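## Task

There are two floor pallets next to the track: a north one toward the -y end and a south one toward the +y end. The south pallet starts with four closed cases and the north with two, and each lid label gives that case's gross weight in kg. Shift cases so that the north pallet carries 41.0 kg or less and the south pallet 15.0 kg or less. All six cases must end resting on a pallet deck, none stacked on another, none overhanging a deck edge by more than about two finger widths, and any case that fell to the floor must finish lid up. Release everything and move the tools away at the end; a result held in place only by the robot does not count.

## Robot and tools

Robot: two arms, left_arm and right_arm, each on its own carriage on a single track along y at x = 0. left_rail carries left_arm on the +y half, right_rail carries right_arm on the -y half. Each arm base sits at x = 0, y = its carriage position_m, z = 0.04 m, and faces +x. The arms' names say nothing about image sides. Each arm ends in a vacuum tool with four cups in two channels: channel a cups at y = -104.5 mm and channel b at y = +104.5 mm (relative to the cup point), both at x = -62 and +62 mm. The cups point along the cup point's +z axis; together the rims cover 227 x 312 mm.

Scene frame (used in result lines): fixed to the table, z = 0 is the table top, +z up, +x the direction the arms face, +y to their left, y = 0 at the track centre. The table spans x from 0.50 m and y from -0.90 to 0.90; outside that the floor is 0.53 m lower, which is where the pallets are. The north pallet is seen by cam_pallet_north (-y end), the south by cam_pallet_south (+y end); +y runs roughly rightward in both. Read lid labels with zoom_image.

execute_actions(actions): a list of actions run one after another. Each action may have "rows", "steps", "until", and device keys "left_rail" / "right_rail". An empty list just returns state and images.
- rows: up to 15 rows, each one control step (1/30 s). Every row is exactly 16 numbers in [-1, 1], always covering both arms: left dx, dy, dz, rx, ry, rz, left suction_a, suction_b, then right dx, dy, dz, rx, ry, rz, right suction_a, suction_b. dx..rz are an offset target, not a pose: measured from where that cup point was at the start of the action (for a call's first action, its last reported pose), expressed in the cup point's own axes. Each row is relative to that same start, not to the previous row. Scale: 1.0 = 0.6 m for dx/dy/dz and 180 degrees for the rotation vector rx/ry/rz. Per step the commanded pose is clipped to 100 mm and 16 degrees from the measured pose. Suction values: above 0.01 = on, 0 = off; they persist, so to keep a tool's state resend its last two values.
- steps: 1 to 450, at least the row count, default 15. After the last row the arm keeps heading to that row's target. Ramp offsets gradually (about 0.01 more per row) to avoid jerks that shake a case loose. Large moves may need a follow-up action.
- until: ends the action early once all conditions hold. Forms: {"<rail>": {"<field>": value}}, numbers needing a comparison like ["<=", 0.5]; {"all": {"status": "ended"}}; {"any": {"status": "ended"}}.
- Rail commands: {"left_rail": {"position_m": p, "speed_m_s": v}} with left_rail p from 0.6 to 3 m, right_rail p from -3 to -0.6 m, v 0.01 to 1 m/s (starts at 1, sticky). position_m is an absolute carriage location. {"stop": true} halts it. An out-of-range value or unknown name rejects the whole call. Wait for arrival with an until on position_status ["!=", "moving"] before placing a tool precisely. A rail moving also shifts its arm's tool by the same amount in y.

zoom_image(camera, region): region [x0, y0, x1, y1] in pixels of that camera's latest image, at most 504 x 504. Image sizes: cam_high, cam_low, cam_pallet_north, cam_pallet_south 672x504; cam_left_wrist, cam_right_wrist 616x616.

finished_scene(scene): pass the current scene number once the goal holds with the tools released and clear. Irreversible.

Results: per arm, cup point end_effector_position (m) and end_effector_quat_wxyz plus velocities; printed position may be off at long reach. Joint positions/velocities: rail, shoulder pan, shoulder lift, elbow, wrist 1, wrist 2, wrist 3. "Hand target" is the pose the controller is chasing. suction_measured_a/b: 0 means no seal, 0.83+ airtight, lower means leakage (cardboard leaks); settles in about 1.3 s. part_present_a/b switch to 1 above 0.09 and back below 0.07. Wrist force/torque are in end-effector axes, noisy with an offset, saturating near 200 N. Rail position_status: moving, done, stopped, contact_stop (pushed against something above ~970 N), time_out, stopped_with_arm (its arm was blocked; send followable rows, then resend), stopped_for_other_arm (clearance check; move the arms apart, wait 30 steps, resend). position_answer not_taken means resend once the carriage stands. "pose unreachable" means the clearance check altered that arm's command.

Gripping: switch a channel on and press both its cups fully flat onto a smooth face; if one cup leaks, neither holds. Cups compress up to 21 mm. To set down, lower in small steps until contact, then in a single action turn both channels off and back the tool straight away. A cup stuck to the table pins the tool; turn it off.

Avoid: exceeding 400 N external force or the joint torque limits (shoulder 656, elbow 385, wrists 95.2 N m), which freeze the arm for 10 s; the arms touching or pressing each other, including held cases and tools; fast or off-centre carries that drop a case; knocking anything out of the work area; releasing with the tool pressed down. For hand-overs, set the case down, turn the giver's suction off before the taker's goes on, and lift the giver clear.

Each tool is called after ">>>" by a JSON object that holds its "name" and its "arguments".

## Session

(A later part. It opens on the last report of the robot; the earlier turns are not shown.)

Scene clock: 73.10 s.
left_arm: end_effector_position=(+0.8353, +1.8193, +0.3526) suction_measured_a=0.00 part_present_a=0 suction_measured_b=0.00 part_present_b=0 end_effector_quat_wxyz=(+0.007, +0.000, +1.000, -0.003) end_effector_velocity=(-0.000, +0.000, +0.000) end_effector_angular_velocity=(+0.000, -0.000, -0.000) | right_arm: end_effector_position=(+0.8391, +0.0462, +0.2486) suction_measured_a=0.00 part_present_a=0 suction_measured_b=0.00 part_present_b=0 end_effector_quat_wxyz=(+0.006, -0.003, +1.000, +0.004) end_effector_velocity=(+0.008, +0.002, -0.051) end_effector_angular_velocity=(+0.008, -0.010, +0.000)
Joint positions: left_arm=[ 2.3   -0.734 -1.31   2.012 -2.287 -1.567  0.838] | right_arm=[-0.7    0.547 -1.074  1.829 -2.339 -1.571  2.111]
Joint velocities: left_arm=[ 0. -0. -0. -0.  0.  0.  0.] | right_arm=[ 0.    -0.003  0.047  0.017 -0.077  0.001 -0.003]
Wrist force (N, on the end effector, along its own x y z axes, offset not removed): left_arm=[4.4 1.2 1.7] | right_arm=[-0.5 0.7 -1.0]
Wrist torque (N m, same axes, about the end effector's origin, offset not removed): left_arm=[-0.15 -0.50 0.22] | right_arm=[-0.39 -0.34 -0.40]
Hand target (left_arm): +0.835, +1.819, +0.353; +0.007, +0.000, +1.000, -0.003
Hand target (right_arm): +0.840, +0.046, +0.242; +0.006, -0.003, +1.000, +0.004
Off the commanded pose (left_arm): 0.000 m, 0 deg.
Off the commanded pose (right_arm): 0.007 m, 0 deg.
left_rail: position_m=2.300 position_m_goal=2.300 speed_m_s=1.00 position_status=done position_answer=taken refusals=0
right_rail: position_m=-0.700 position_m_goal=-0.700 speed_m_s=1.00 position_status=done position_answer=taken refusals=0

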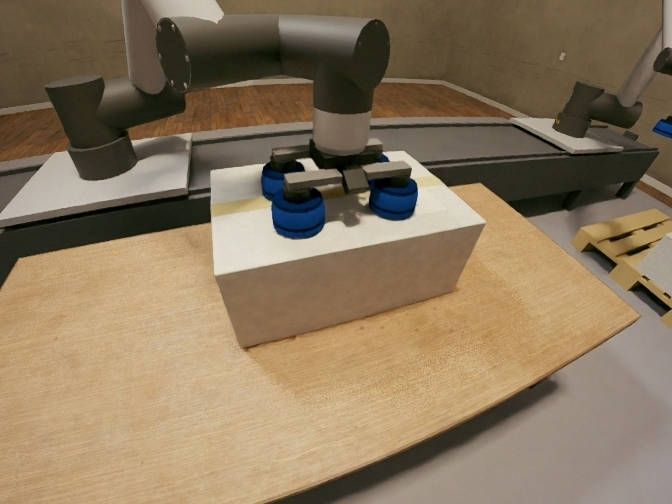

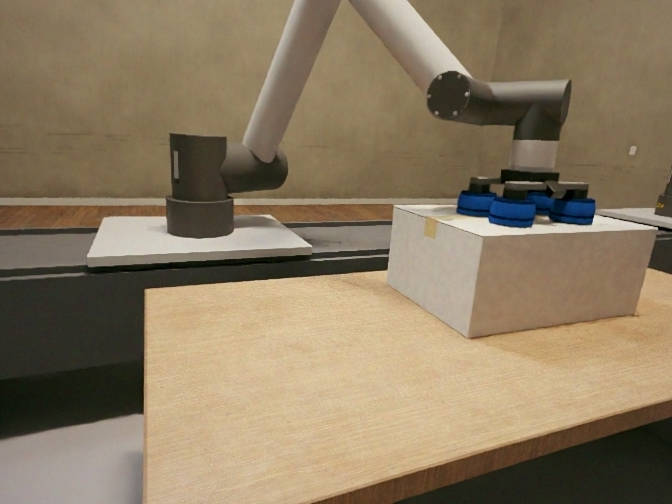

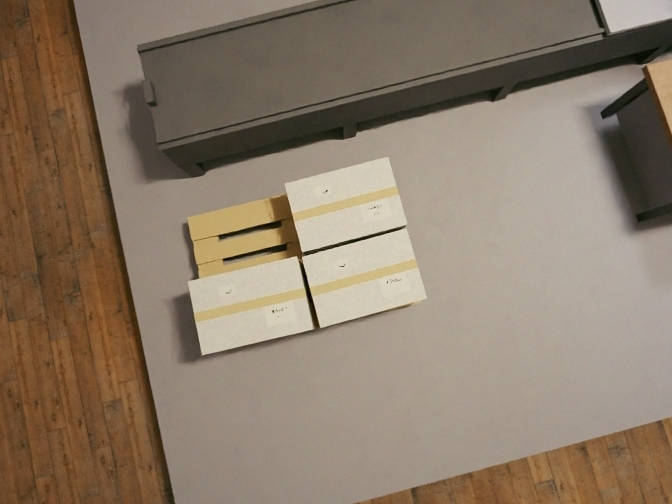

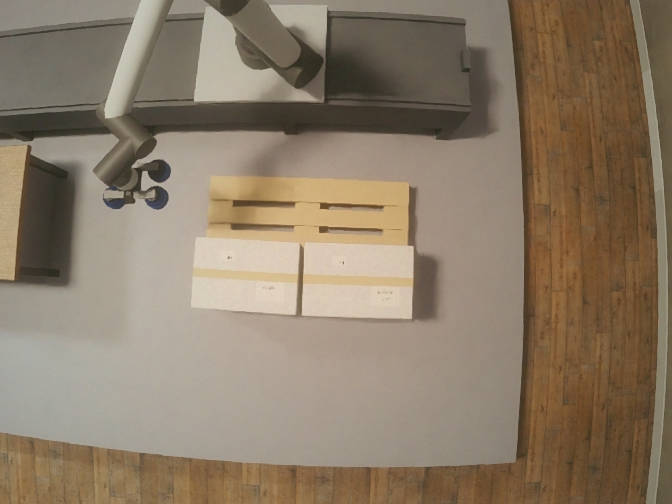

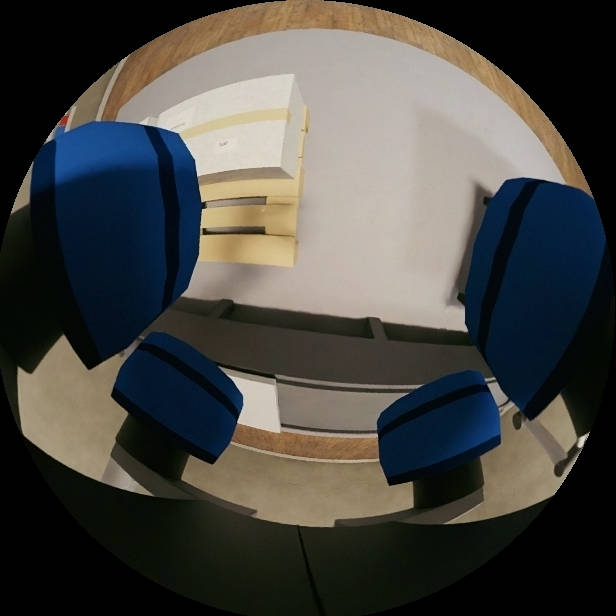

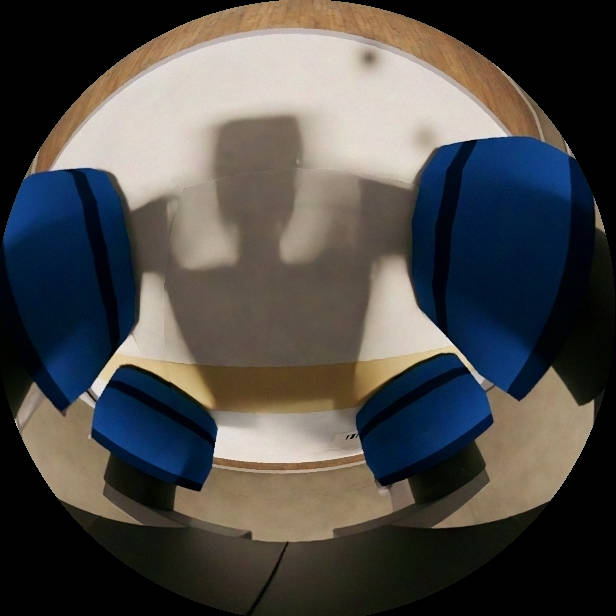

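>>> {"name": "execute_actions", "arguments": {"actions": [{"rows":[[0,0,0,0,0,0,0,0,0.006,0.037,-0.01,0,0,0,0,0]],"steps":8},{"rows":[[0,0,0,0,0,0,0,0,0,0,0.012,0,0,0,0,0],[0,0,0,0,0,0,0,0,0,0,0.02,0,0,0,0,0],[0,0,0,0,0,0,0,0,0,0,0.027,0,0,0,0,0]],"steps":8},{"rows":[[0,0,0,0,0,0,0,0,0,0,0,0,0,0,1,1]],"steps":30}]}}

Scene clock: 74.87 s.
left_arm: end_effector_position=(+0.8353, +1.8193, +0.3526) suction_measured_a=0.00 part_present_a=0 suction_measured_b=0.00 part_present_b=0 end_effector_quat_wxyz=(+0.007, +0.000, +1.000, -0.003) end_effector_velocity=(+0.000, -0.000, -0.000) end_effector_angular_velocity=(+0.000, +0.000, -0.000) | right_arm: end_effector_position=(+0.8364, +0.0641, +0.2408) suction_measured_a=0.84 part_present_a=1 suction_measured_b=0.84 part_present_b=1 end_effector_quat_wxyz=(+0.006, -0.003, +1.000, +0.004) end_effector_velocity=(-0.000, +0.000, +0.000) end_effector_angular_velocity=(+0.000, +0.000, +0.000)
Joint positions: left_arm=[ 2.3   -0.734 -1.31   2.012 -2.287 -1.567  0.838] | right_arm=[-0.7    0.562 -1.059  1.817 -2.343 -1.571  2.126]
Joint velocities: left_arm=[ 0.  0.  0. -0.  0. -0.  0.] | right_arm=[ 0.  0. -0. -0.  0.  0. -0.]
Wrist force (N, on the end effector, along its own x y z axes, offset not removed): left_arm=[3.3 -2.5 2.3] | right_arm=[-0.2 2.0 15.6]
Wrist torque (N m, same axes, about the end effector's origin, offset not removed): left_arm=[-0.54 -0.42 0.38] | right_arm=[3.94 -4.31 -0.58]
Hand target (left_arm): +0.835, +1.819, +0.353; +0.007, +0.000, +1.000, -0.003
Hand target (right_arm): +0.836, +0.064, +0.241; +0.006, -0.003, +1.000, +0.004
Off the commanded pose (left_arm): 0.000 m, 0 deg.
Off the commanded pose (right_arm): 0.000 m, 0 deg.
left_rail: position_m=2.300 position_m_goal=2.300 speed_m_s=1.00 position_status=done position_answer=taken refusals=0
right_rail: position_m=-0.700 position_m_goal=-0.700 speed_m_s=1.00 position_status=done position_answer=taken refusals=0

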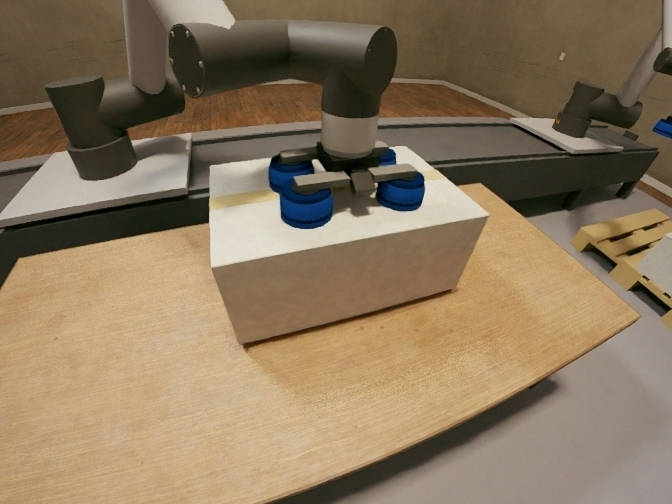

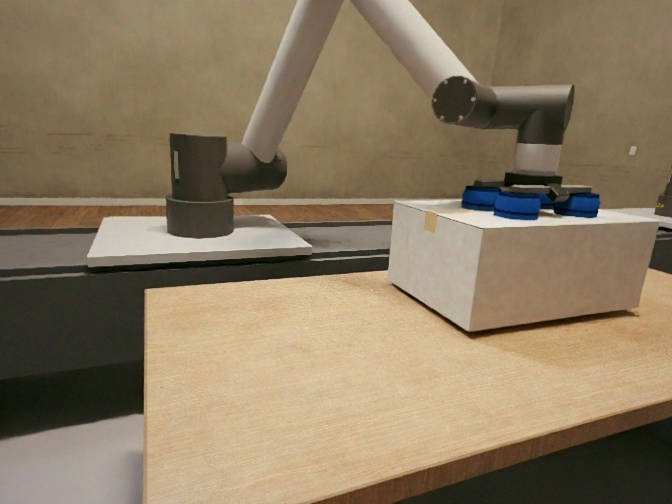

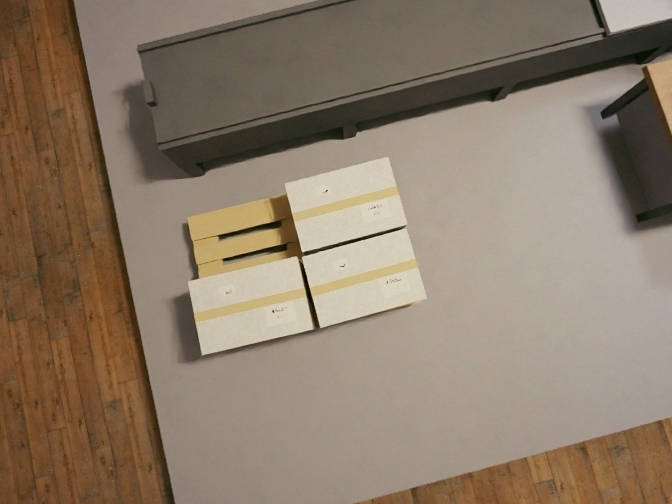

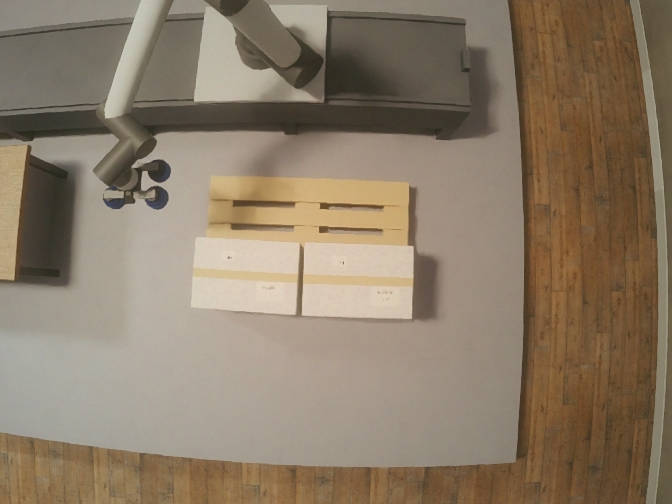

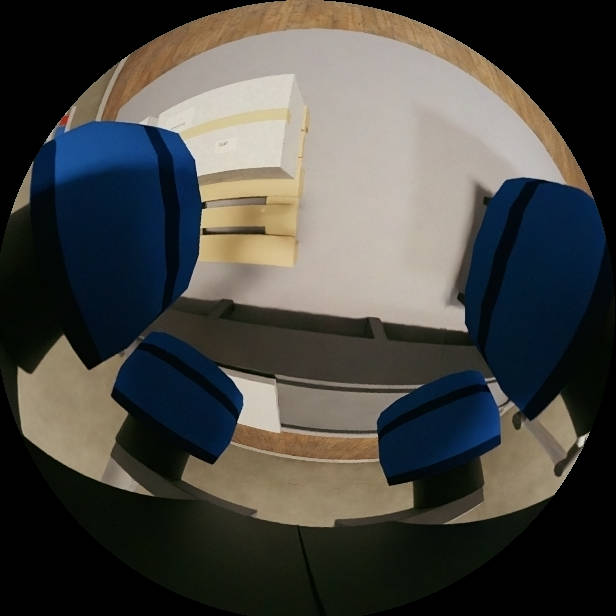

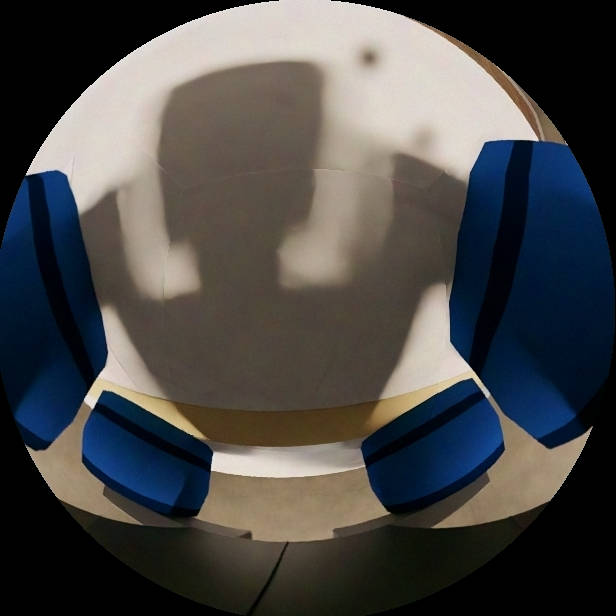

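>>> {"name": "execute_actions", "arguments": {"actions": [{"rows":[[0,0,0,0,0,0,0,0,0,0,-0.01,0,0,0,1,1],[0,0,0,0,0,0,0,0,0,0,-0.02,0,0,0,1,1],[0,0,0,0,0,0,0,0,0,0,-0.033,0,0,0,1,1],[0,0,0,0,0,0,0,0,0,0,-0.046,0,0,0,1,1],[0,0,0,0,0,0,0,0,0,0,-0.06,0,0,0,1,1],[0,0,0,0,0,0,0,0,0,0,-0.075,0,0,0,1,1],[0,0,0,0,0,0,0,0,0,0,-0.09,0,0,0,1,1],[0,0,0,0,0,0,0,0,0,0,-0.105,0,0,0,1,1],[0,0,0,0,0,0,0,0,0,0,-0.12,0,0,0,1,1],[0,0,0,0,0,0,0,0,0,0,-0.135,0,0,0,1,1],[0,0,0,0,0,0,0,0,0,0,-0.15,0,0,0,1,1],[0,0,0,0,0,0,0,0,0,0,-0.165,0,0,0,1,1],[0,0,0,0,0,0,0,0,0,0,-0.183,0,0,0,1,1]],"steps":17},{"right_rail":{"position_m":-3.0},"rows":[[0,0,0,0,0,0,0,0,0,-0.02,0,0,0,0,1,1],[0,0,0,0,0,0,0,0,0,-0.05,0,0,0,0,1,1],[0,0,0,0,0,0,0,0,0,-0.08,0,0,0,0,1,1],[0,0,0,0,0,0,0,0,0,-0.12,0,0,0,0,1,1],[0,0,0,0,0,0,0,0,0,-0.16,0,0,0,0,1,1],[0,0,0,0,0,0,0,0,0,-0.2,0,0,0,0,1,1],[0,0,0,0,0,0,0,0,0,-0.8,0,0,0,0,1,1]],"steps":120,"until":{"all":{"status":"ended"}}},{"rows":[[0,0,0,0,0,0,0,0,0,-0.02,0,0,0,0,1,1],[0,0,0,0,0,0,0,0,0,-0.05,0,0,0,0,1,1],[0,0,0,0,0,0,0,0,0,-0.08,0,0,0,0,1,1],[0,0,0,0,0,0,0,0,0,-0.12,0,0,0,0,1,1],[0,0,0,0,0,0,0,0,0,-0.16,0,0,0,0,1,1],[0,0,0,0,0,0,0,0,0,-0.2,0,0,0,0,1,1],[0,0,0,0,0,0,0,0,0.03,-0.8,0,0,0,0,1,1]],"steps":35}]}}

Scene clock: 87.57 s.
left_arm: end_effector_position=(+0.8353, +1.8193, +0.3526) suction_measured_a=0.00 part_present_a=0 suction_measured_b=0.00 part_present_b=0 end_effector_quat_wxyz=(+0.007, +0.000, +1.000, -0.003) end_effector_velocity=(+0.000, +0.000, -0.000) end_effector_angular_velocity=(+0.000, +0.000, +0.000) | right_arm: end_effector_position=(+0.8216, -3.1592, +0.3233) suction_measured_a=0.84 part_present_a=1 suction_measured_b=0.84 part_present_b=1 end_effector_quat_wxyz=(+0.007, -0.001, +1.000, +0.004) end_effector_velocity=(-0.001, -0.265, -0.002) end_effector_angular_velocity=(+0.015, -0.003, +0.009)
Joint positions: left_arm=[ 2.3   -0.734 -1.31   2.012 -2.287 -1.567  0.838] | right_arm=[-3.    -0.438 -1.412  2.201 -2.369 -1.559  1.13 ]
Joint velocities: left_arm=[ 0.  0.  0. -0.  0. -0. -0.] | right_arm=[ 0.    -0.302  0.053 -0.066  0.02   0.017 -0.311]
Wrist force (N, on the end effector, along its own x y z axes, offset not removed): left_arm=[2.8 -1.5 2.6] | right_arm=[1.7 -33.5 13.8]
Wrist torque (N m, same axes, about the end effector's origin, offset not removed): left_arm=[-0.46 -0.25 0.36] | right_arm=[6.27 -4.81 -1.55]
Hand target (left_arm): +0.835, +1.819, +0.353; +0.007, +0.000, +1.000, -0.003
Hand target (right_arm): +0.822, -3.194, +0.323; +0.007, -0.003, +1.000, +0.005
Off the commanded pose (left_arm): 0.000 m, 0 deg.
Off the commanded pose (right_arm): 0.037 m, 0 deg.
left_rail: position_m=2.300 position_m_goal=2.300 speed_m_s=1.00 position_status=done position_answer=taken refusals=0
right_rail: position_m=-3.000 position_m_goal=-3.000 speed_m_s=1.00 position_status=done position_answer=taken refusals=0

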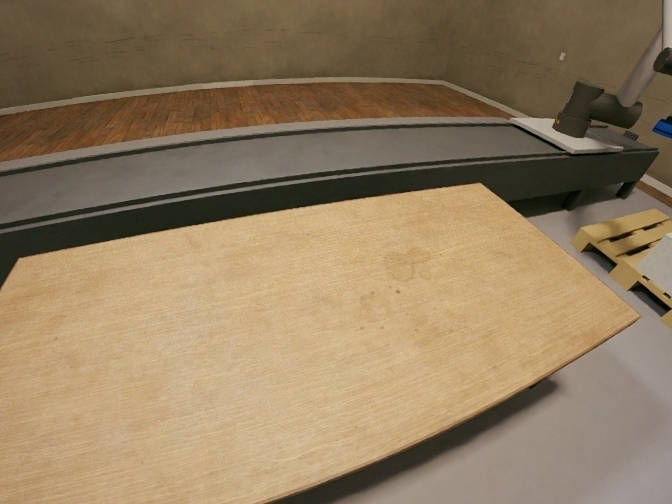

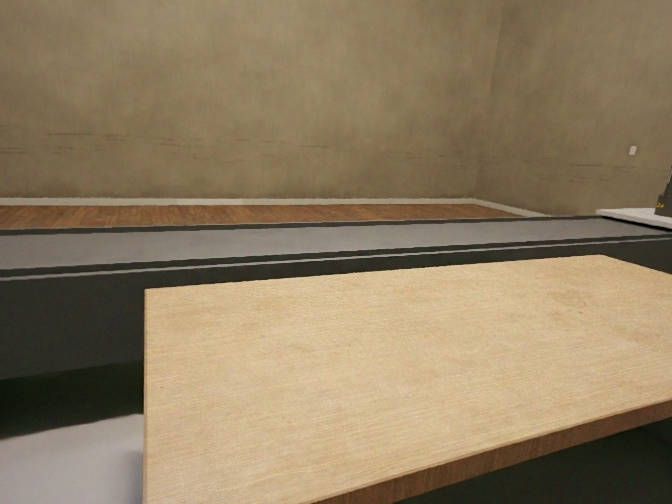

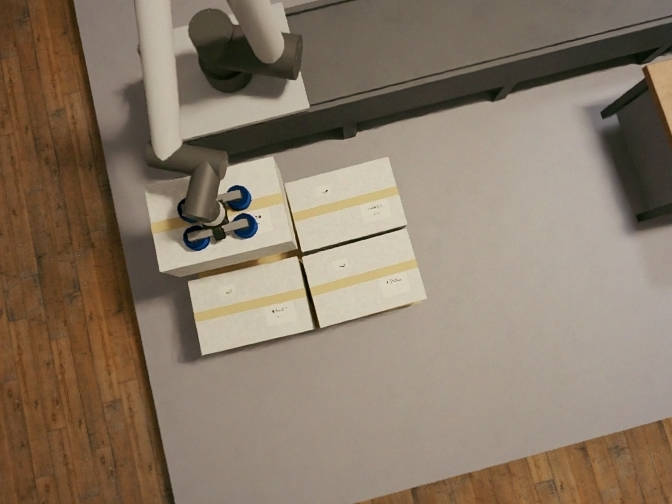

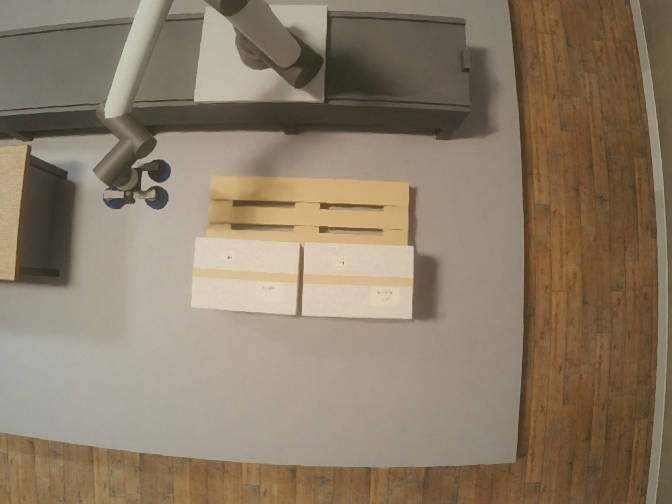

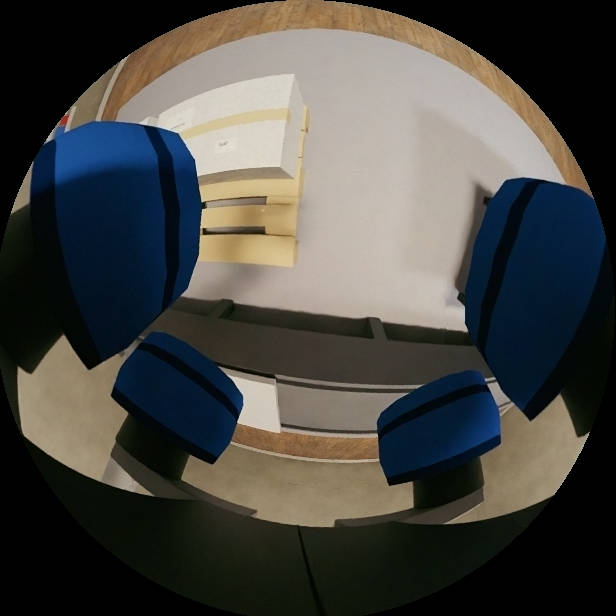

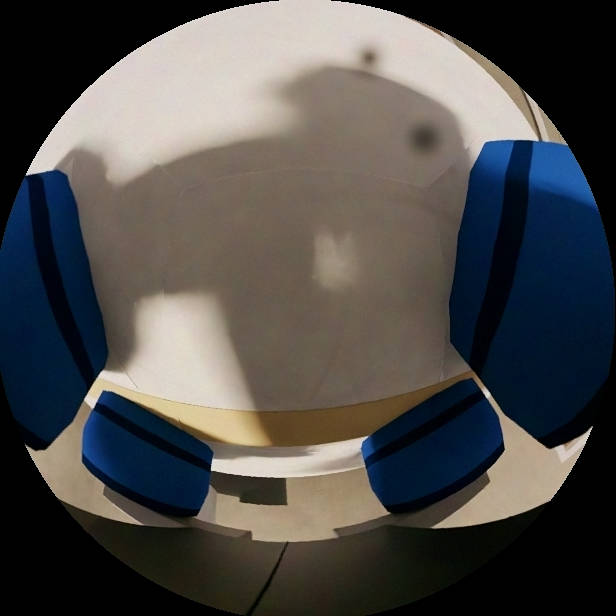

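>>> {"name": "execute_actions", "arguments": {"actions": [{"rows":[[0,0,0,0,0,0,0,0,0,-0.04,0.02,0,0,0,1,1],[0,0,0,0,0,0,0,0,0,-0.068,0.04,0,0,0,1,1],[0,0,0,0,0,0,0,0,0,-0.068,0.07,0,0,0,1,1],[0,0,0,0,0,0,0,0,0,-0.068,0.1,0,0,0,1,1],[0,0,0,0,0,0,0,0,0,-0.068,0.13,0,0,0,1,1],[0,0,0,0,0,0,0,0,0,-0.068,0.16,0,0,0,1,1],[0,0,0,0,0,0,0,0,0,-0.068,0.19,0,0,0,1,1],[0,0,0,0,0,0,0,0,0,-0.068,0.22,0,0,0,1,1],[0,0,0,0,0,0,0,0,0,-0.068,0.25,0,0,0,1,1],[0,0,0,0,0,0,0,0,0,-0.068,0.28,0,0,0,1,1],[0,0,0,0,0,0,0,0,0,-0.068,0.31,0,0,0,1,1],[0,0,0,0,0,0,0,0,0,-0.068,0.33,0,0,0,1,1],[0,0,0,0,0,0,0,0,0,-0.068,0.355,0,0,0,1,1]],"steps":24}]}}

>>> {"name": "zoom_image", "arguments": {"camera": "cam_pallet_north", "region": [110,130,450,370]}}

Scene clock: 88.73 s.
left_arm: end_effector_position=(+0.8353, +1.8193, +0.3526) suction_measured_a=0.00 part_present_a=0 suction_measured_b=0.00 part_present_b=0 end_effector_quat_wxyz=(+0.007, +0.000, +1.000, -0.003) end_effector_velocity=(-0.000, +0.000, +0.000) end_effector_angular_velocity=(-0.000, -0.000, +0.000) | right_arm: end_effector_position=(+0.8224, -3.1978, +0.1181) suction_measured_a=0.84 part_present_a=1 suction_measured_b=0.84 part_present_b=1 end_effector_quat_wxyz=(+0.005, -0.001, +1.000, +0.004) end_effector_velocity=(+0.016, -0.006, -0.057) end_effector_angular_velocity=(-0.009, -0.018, -0.000)
Joint positions: left_arm=[ 2.3   -0.734 -1.31   2.012 -2.287 -1.567  0.838] | right_arm=[-3.    -0.48  -1.154  2.284 -2.707 -1.558  1.088]
Joint velocities: left_arm=[ 0. -0. -0.  0. -0.  0. -0.] | right_arm=[ 0.     0.003  0.092  0.    -0.112  0.     0.003]
Wrist force (N, on the end effector, along its own x y z axes, offset not removed): left_arm=[4.2 -1.7 3.6] | right_arm=[-1.1 -0.4 23.6]
Wrist torque (N m, same axes, about the end effector's origin, offset not removed): left_arm=[-0.46 -0.47 0.33] | right_arm=[4.33 -4.78 -0.58]
Hand target (left_arm): +0.835, +1.819, +0.353; +0.007, +0.000, +1.000, -0.003
Hand target (right_arm): +0.825, -3.198, +0.111; +0.007, -0.001, +1.000, +0.004
Off the commanded pose (left_arm): 0.000 m, 0 deg.
Off the commanded pose (right_arm): 0.008 m, 0 deg.
left_rail: position_m=2.300 position_m_goal=2.300 speed_m_s=1.00 position_status=done position_answer=taken refusals=0
right_rail: position_m=-3.000 position_m_goal=-3.000 speed_m_s=1.00 position_status=done position_answer=taken refusals=0

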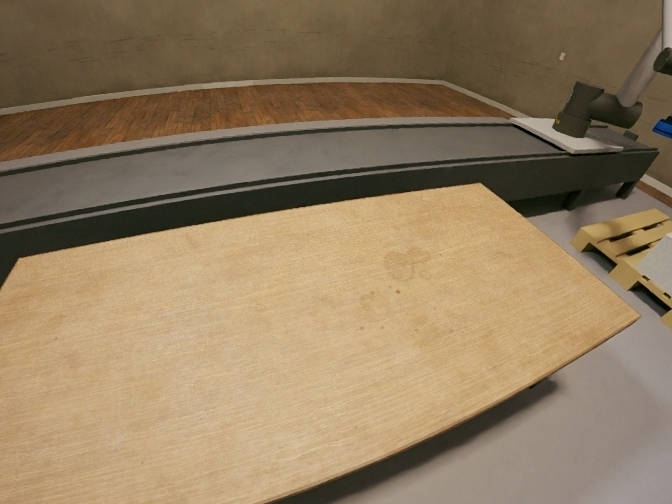

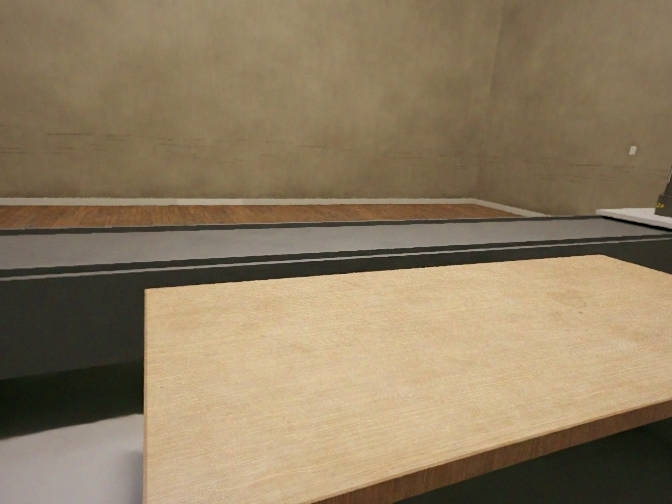

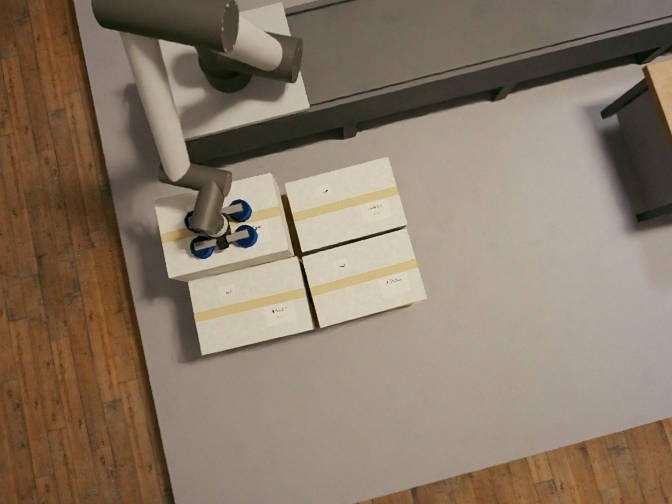

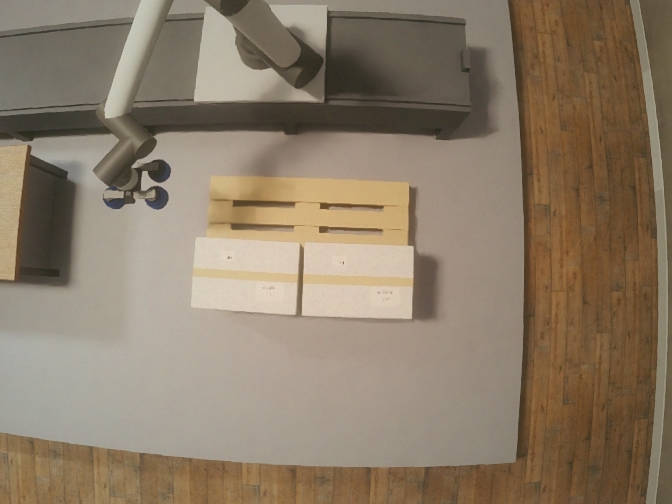

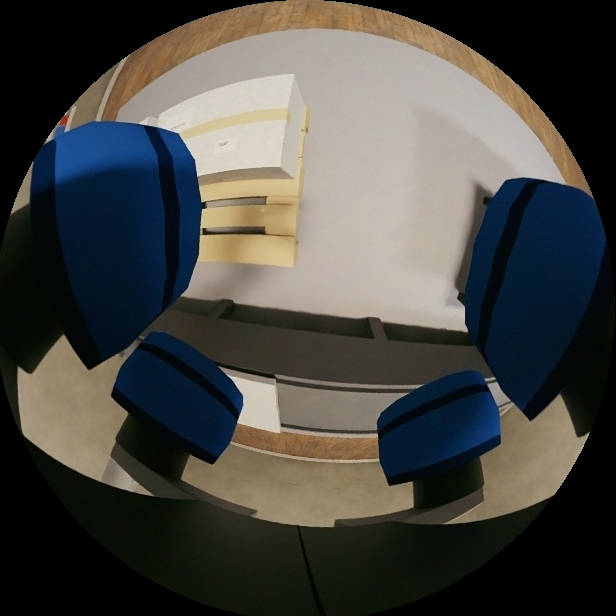

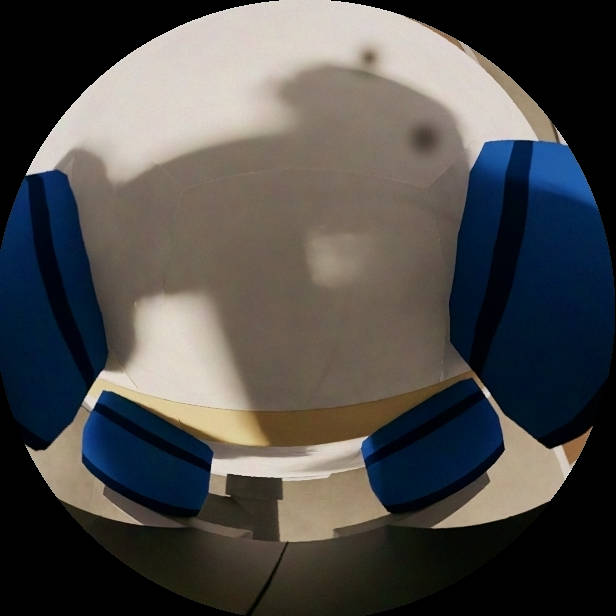

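Region (110, 130, 450, 370) of cam_pallet_north's 672x504 image, scaled by 1.482, with more detail than that image has; it fills the top 356 rows of this view, and the rest is white.

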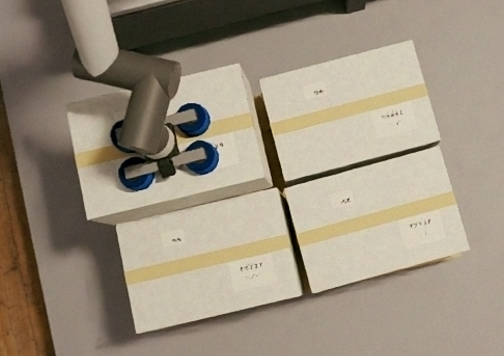

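>>> {"name": "execute_actions", "arguments": {"actions": [{"rows":[[0,0,0,0,0,0,0,0,0.02,0,0,0,0,0,1,1],[0,0,0,0,0,0,0,0,0.037,0,0.005,0,0,0,1,1]],"steps":8},{"rows":[[0,0,0,0,0,0,0,0,0,0,0.01,0,0,0,1,1],[0,0,0,0,0,0,0,0,0,0,0.02,0,0,0,1,1],[0,0,0,0,0,0,0,0,0,0,0.03,0,0,0,1,1],[0,0,0,0,0,0,0,0,0,0,0.04,0,0,0,1,1],[0,0,0,0,0,0,0,0,0,0,0.05,0,0,0,1,1],[0,0,0,0,0,0,0,0,0,0,0.06,0,0,0,1,1],[0,0,0,0,0,0,0,0,0,0,0.07,0,0,0,1,1],[0,0,0,0,0,0,0,0,0,0,0.08,0,0,0,1,1],[0,0,0,0,0,0,0,0,0,0,0.09,0,0,0,1,1]],"steps":16}]}}

>>> {"name": "zoom_image", "arguments": {"camera": "cam_pallet_north", "region": [110,130,450,370]}}

Scene clock: 90.43 s.
left_arm: end_effector_position=(+0.8353, +1.8193, +0.3526) suction_measured_a=0.00 part_present_a=0 suction_measured_b=0.00 part_present_b=0 end_effector_quat_wxyz=(+0.007, +0.000, +1.000, -0.003) end_effector_velocity=(-0.000, +0.000, +0.000) end_effector_angular_velocity=(-0.000, -0.000, +0.000) | right_arm: end_effector_position=(+0.8064, -3.1972, +0.0653) suction_measured_a=0.84 part_present_a=1 suction_measured_b=0.84 part_present_b=1 end_effector_quat_wxyz=(+0.005, -0.001, +1.000, +0.004) end_effector_velocity=(+0.004, -0.001, -0.041) end_effector_angular_velocity=(-0.002, -0.004, +0.000)
Joint positions: left_arm=[ 2.3   -0.734 -1.31   2.012 -2.287 -1.567  0.838] | right_arm=[-3.    -0.489 -1.088  2.318 -2.807 -1.558  1.079]
Joint velocities: left_arm=[ 0. -0. -0.  0. -0.  0. -0.] | right_arm=[ 0.     0.002  0.064  0.003 -0.071 -0.     0.001]
Wrist force (N, on the end effector, along its own x y z axes, offset not removed): left_arm=[4.0 -2.4 4.7] | right_arm=[-0.9 2.0 21.6]
Wrist torque (N m, same axes, about the end effector's origin, offset not removed): left_arm=[-0.58 -0.43 0.30] | right_arm=[4.27 -4.51 -0.49]
Hand target (left_arm): +0.835, +1.819, +0.353; +0.007, +0.000, +1.000, -0.003
Hand target (right_arm): +0.807, -3.197, +0.060; +0.006, -0.001, +1.000, +0.004
Off the commanded pose (left_arm): 0.000 m, 0 deg.
Off the commanded pose (right_arm): 0.006 m, 0 deg.
left_rail: position_m=2.300 position_m_goal=2.300 speed_m_s=1.00 position_status=done position_answer=taken refusals=0
right_rail: position_m=-3.000 position_m_goal=-3.000 speed_m_s=1.00 position_status=done position_answer=taken refusals=0

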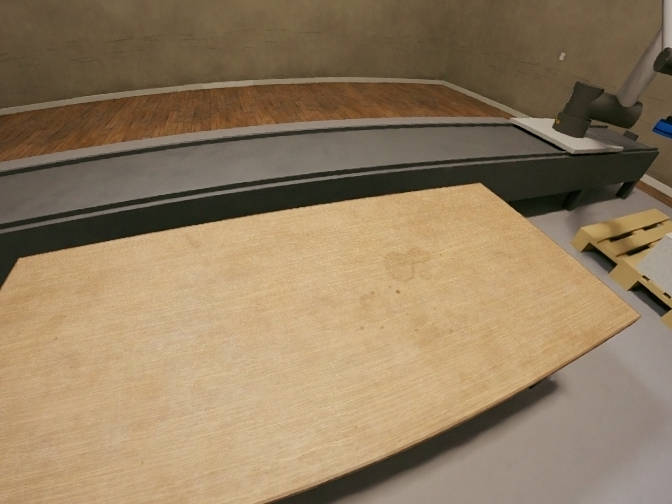

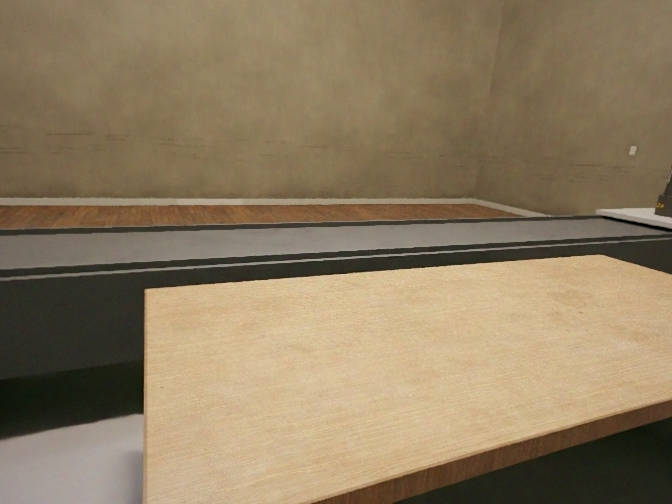

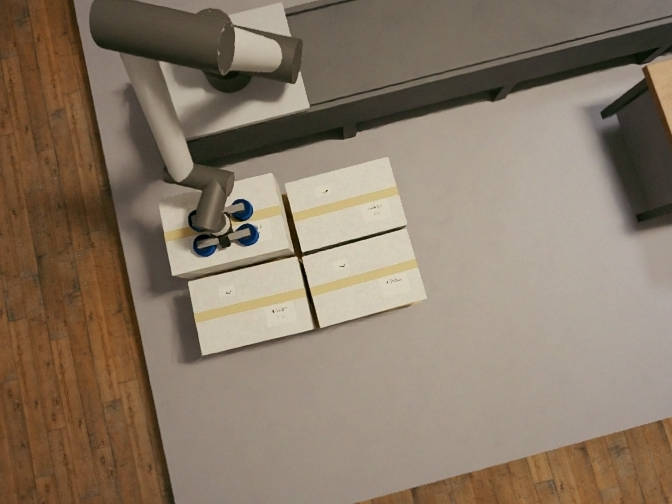

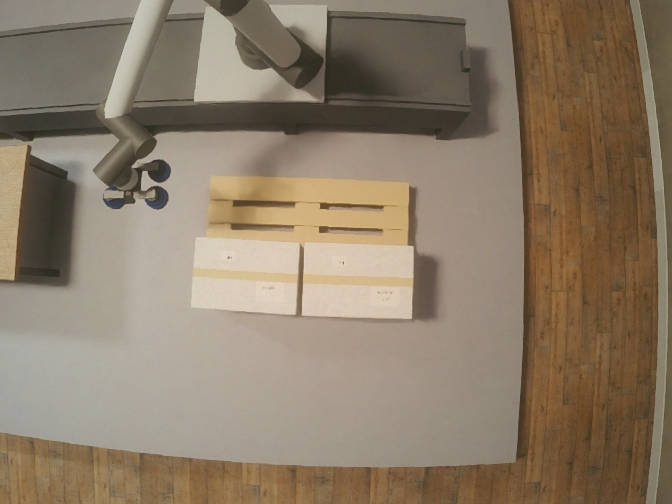

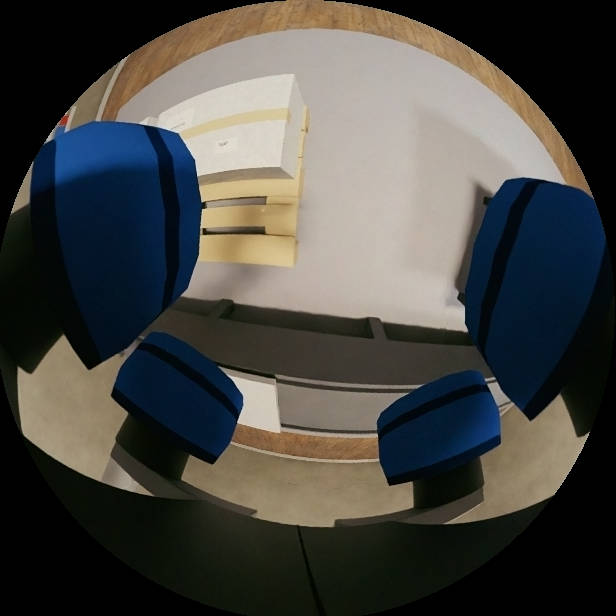

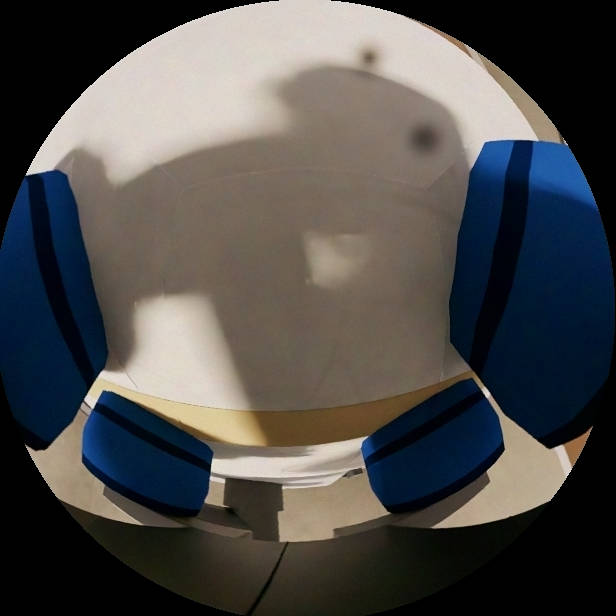

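Region (110, 130, 450, 370) of cam_pallet_north's 672x504 image, scaled by 1.482, with more detail than that image has; it fills the top 356 rows of this view, and the rest is white.

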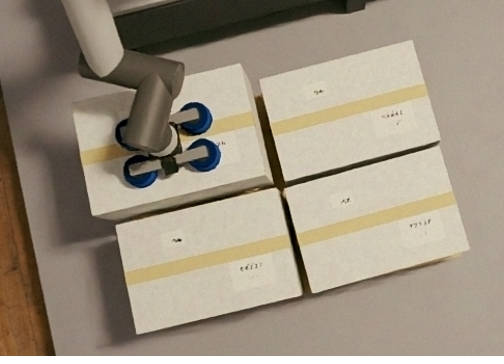

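>>> {"name": "execute_actions", "arguments": {"actions": [{"rows":[[0,0,0,0,0,0,0,0,0.008,0,0.01,0,0,0,1,1],[0,0,0,0,0,0,0,0,0.012,0,0.02,0,0,0,1,1],[0,0,0,0,0,0,0,0,0.012,0,0.035,0,0,0,1,1],[0,0,0,0,0,0,0,0,0.012,0,0.05,0,0,0,1,1],[0,0,0,0,0,0,0,0,0.012,0,0.07,0,0,0,1,1],[0,0,0,0,0,0,0,0,0.012,0,0.09,0,0,0,1,1],[0,0,0,0,0,0,0,0,0.012,0,0.11,0,0,0,1,1],[0,0,0,0,0,0,0,0,0.012,0,0.13,0,0,0,1,1],[0,0,0,0,0,0,0,0,0.012,0,0.15,0,0,0,1,1],[0,0,0,0,0,0,0,0,0.012,0,0.17,0,0,0,1,1],[0,0,0,0,0,0,0,0,0.012,0,0.19,0,0,0,1,1],[0,0,0,0,0,0,0,0,0.012,0,0.21,0,0,0,1,1],[0,0,0,0,0,0,0,0,0.012,0,0.23,0,0,0,1,1],[0,0,0,0,0,0,0,0,0.012,0,0.25,0,0,0,1,1],[0,0,0,0,0,0,0,0,0.012,0,0.27,0,0,0,1,1]],"steps":26}]}}

>>> {"name": "zoom_image", "arguments": {"camera": "cam_pallet_north", "region": [110,130,450,370]}}

Scene clock: 91.60 s.
left_arm: end_effector_position=(+0.8353, +1.8193, +0.3526) suction_measured_a=0.00 part_present_a=0 suction_measured_b=0.00 part_present_b=0 end_effector_quat_wxyz=(+0.007, +0.000, +1.000, -0.003) end_effector_velocity=(-0.000, +0.000, +0.000) end_effector_angular_velocity=(-0.000, -0.000, +0.000) | right_arm: end_effector_position=(+0.8002, -3.1957, -0.0915) suction_measured_a=0.84 part_present_a=1 suction_measured_b=0.84 part_present_b=1 end_effector_quat_wxyz=(+0.005, -0.001, +1.000, +0.005) end_effector_velocity=(+0.008, -0.002, -0.038) end_effector_angular_velocity=(-0.004, -0.008, +0.000)
Joint positions: left_arm=[ 2.3   -0.734 -1.31   2.012 -2.287 -1.567  0.838] | right_arm=[-3.    -0.491 -0.846  2.326 -3.055 -1.558  1.077]
Joint velocities: left_arm=[ 0.  0. -0.  0. -0.  0. -0.] | right_arm=[ 0.     0.002  0.063 -0.015 -0.057  0.     0.002]
Wrist force (N, on the end effector, along its own x y z axes, offset not removed): left_arm=[2.1 0.2 0.4] | right_arm=[3.2 -1.9 23.1]
Wrist torque (N m, same axes, about the end effector's origin, offset not removed): left_arm=[-0.27 -0.33 0.34] | right_arm=[3.97 -5.29 -0.58]
Hand target (left_arm): +0.835, +1.819, +0.353; +0.007, +0.000, +1.000, -0.003
Hand target (right_arm): +0.801, -3.196, -0.096; +0.005, -0.001, +1.000, +0.004
Off the commanded pose (left_arm): 0.000 m, 0 deg.
Off the commanded pose (right_arm): 0.005 m, 0 deg.
left_rail: position_m=2.300 position_m_goal=2.300 speed_m_s=1.00 position_status=done position_answer=taken refusals=0
right_rail: position_m=-3.000 position_m_goal=-3.000 speed_m_s=1.00 position_status=done position_answer=taken refusals=0

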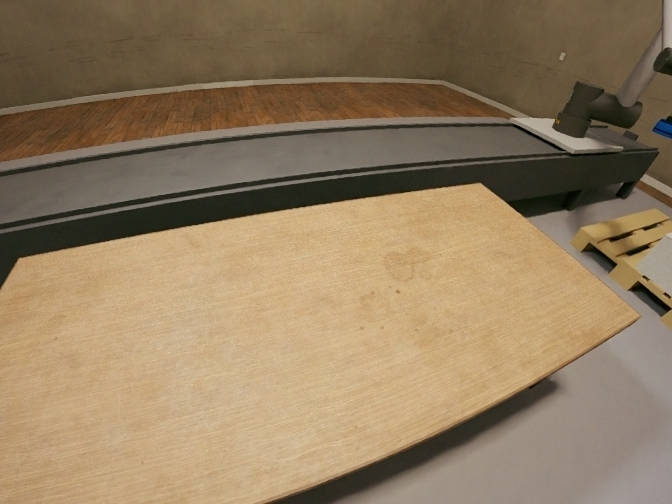

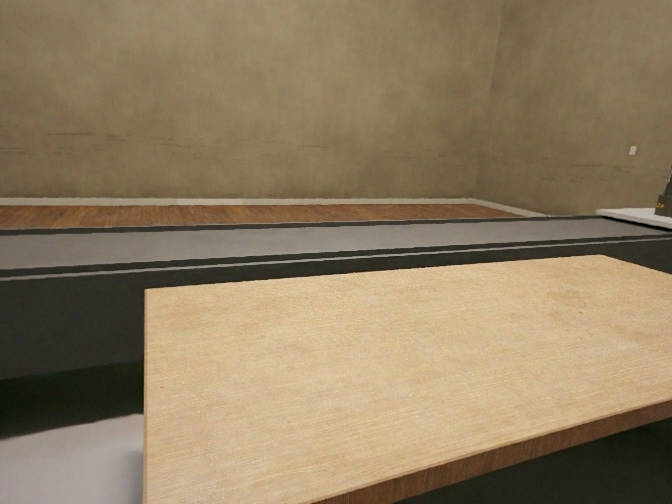

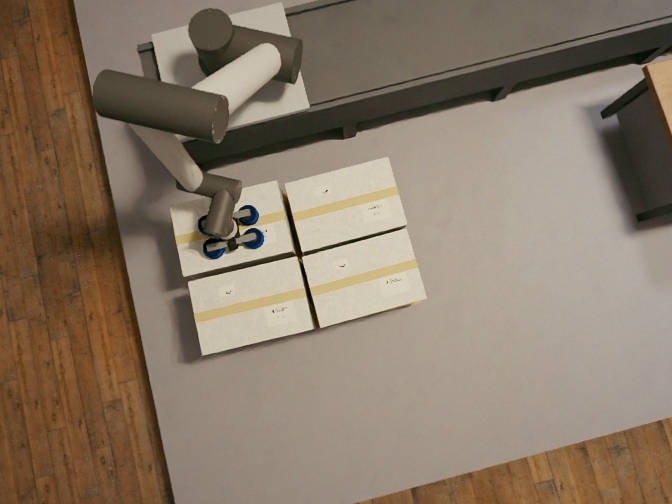

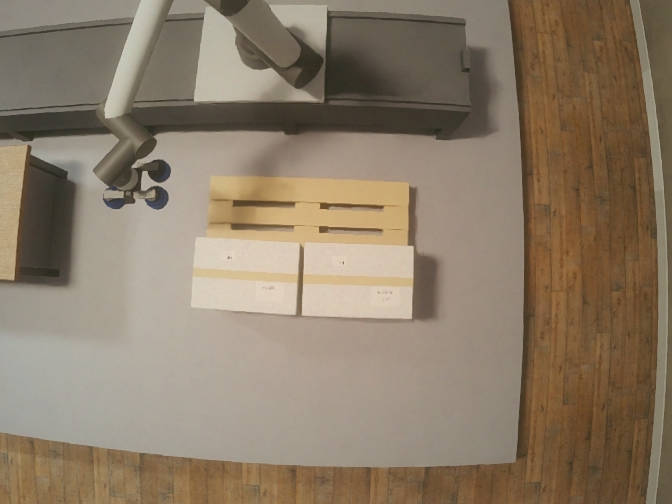

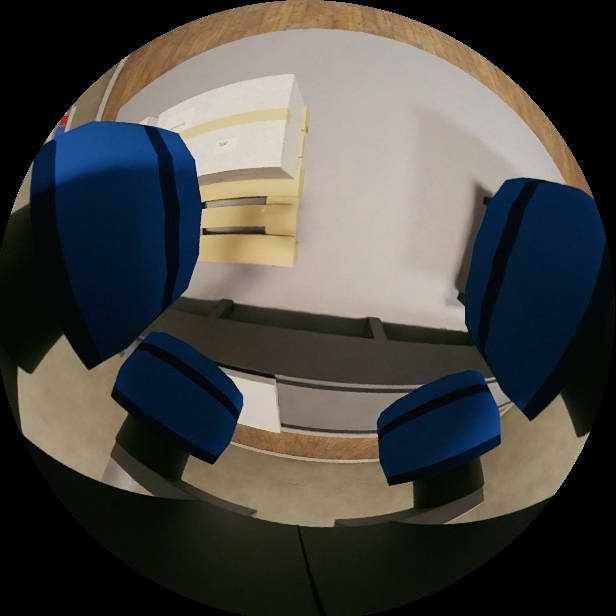

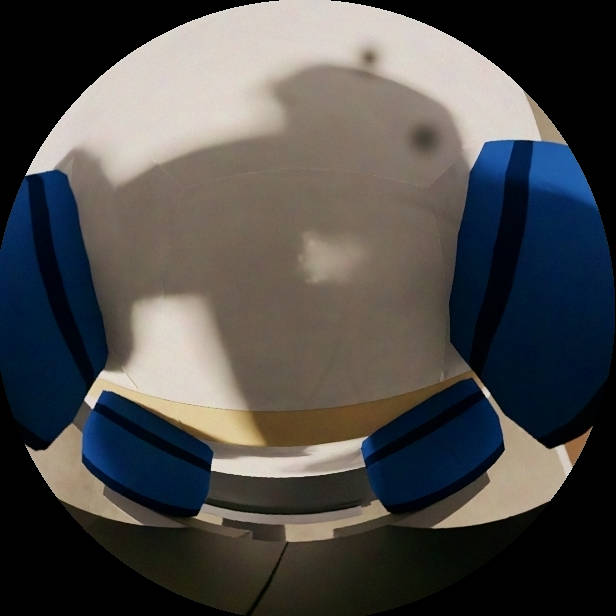

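Region (110, 130, 450, 370) of cam_pallet_north's 672x504 image, scaled by 1.482, with more detail than that image has; it fills the top 356 rows of this view, and the rest is white.

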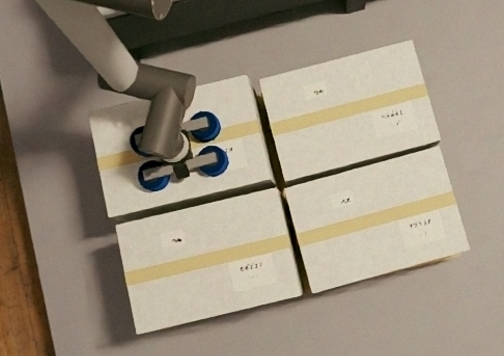

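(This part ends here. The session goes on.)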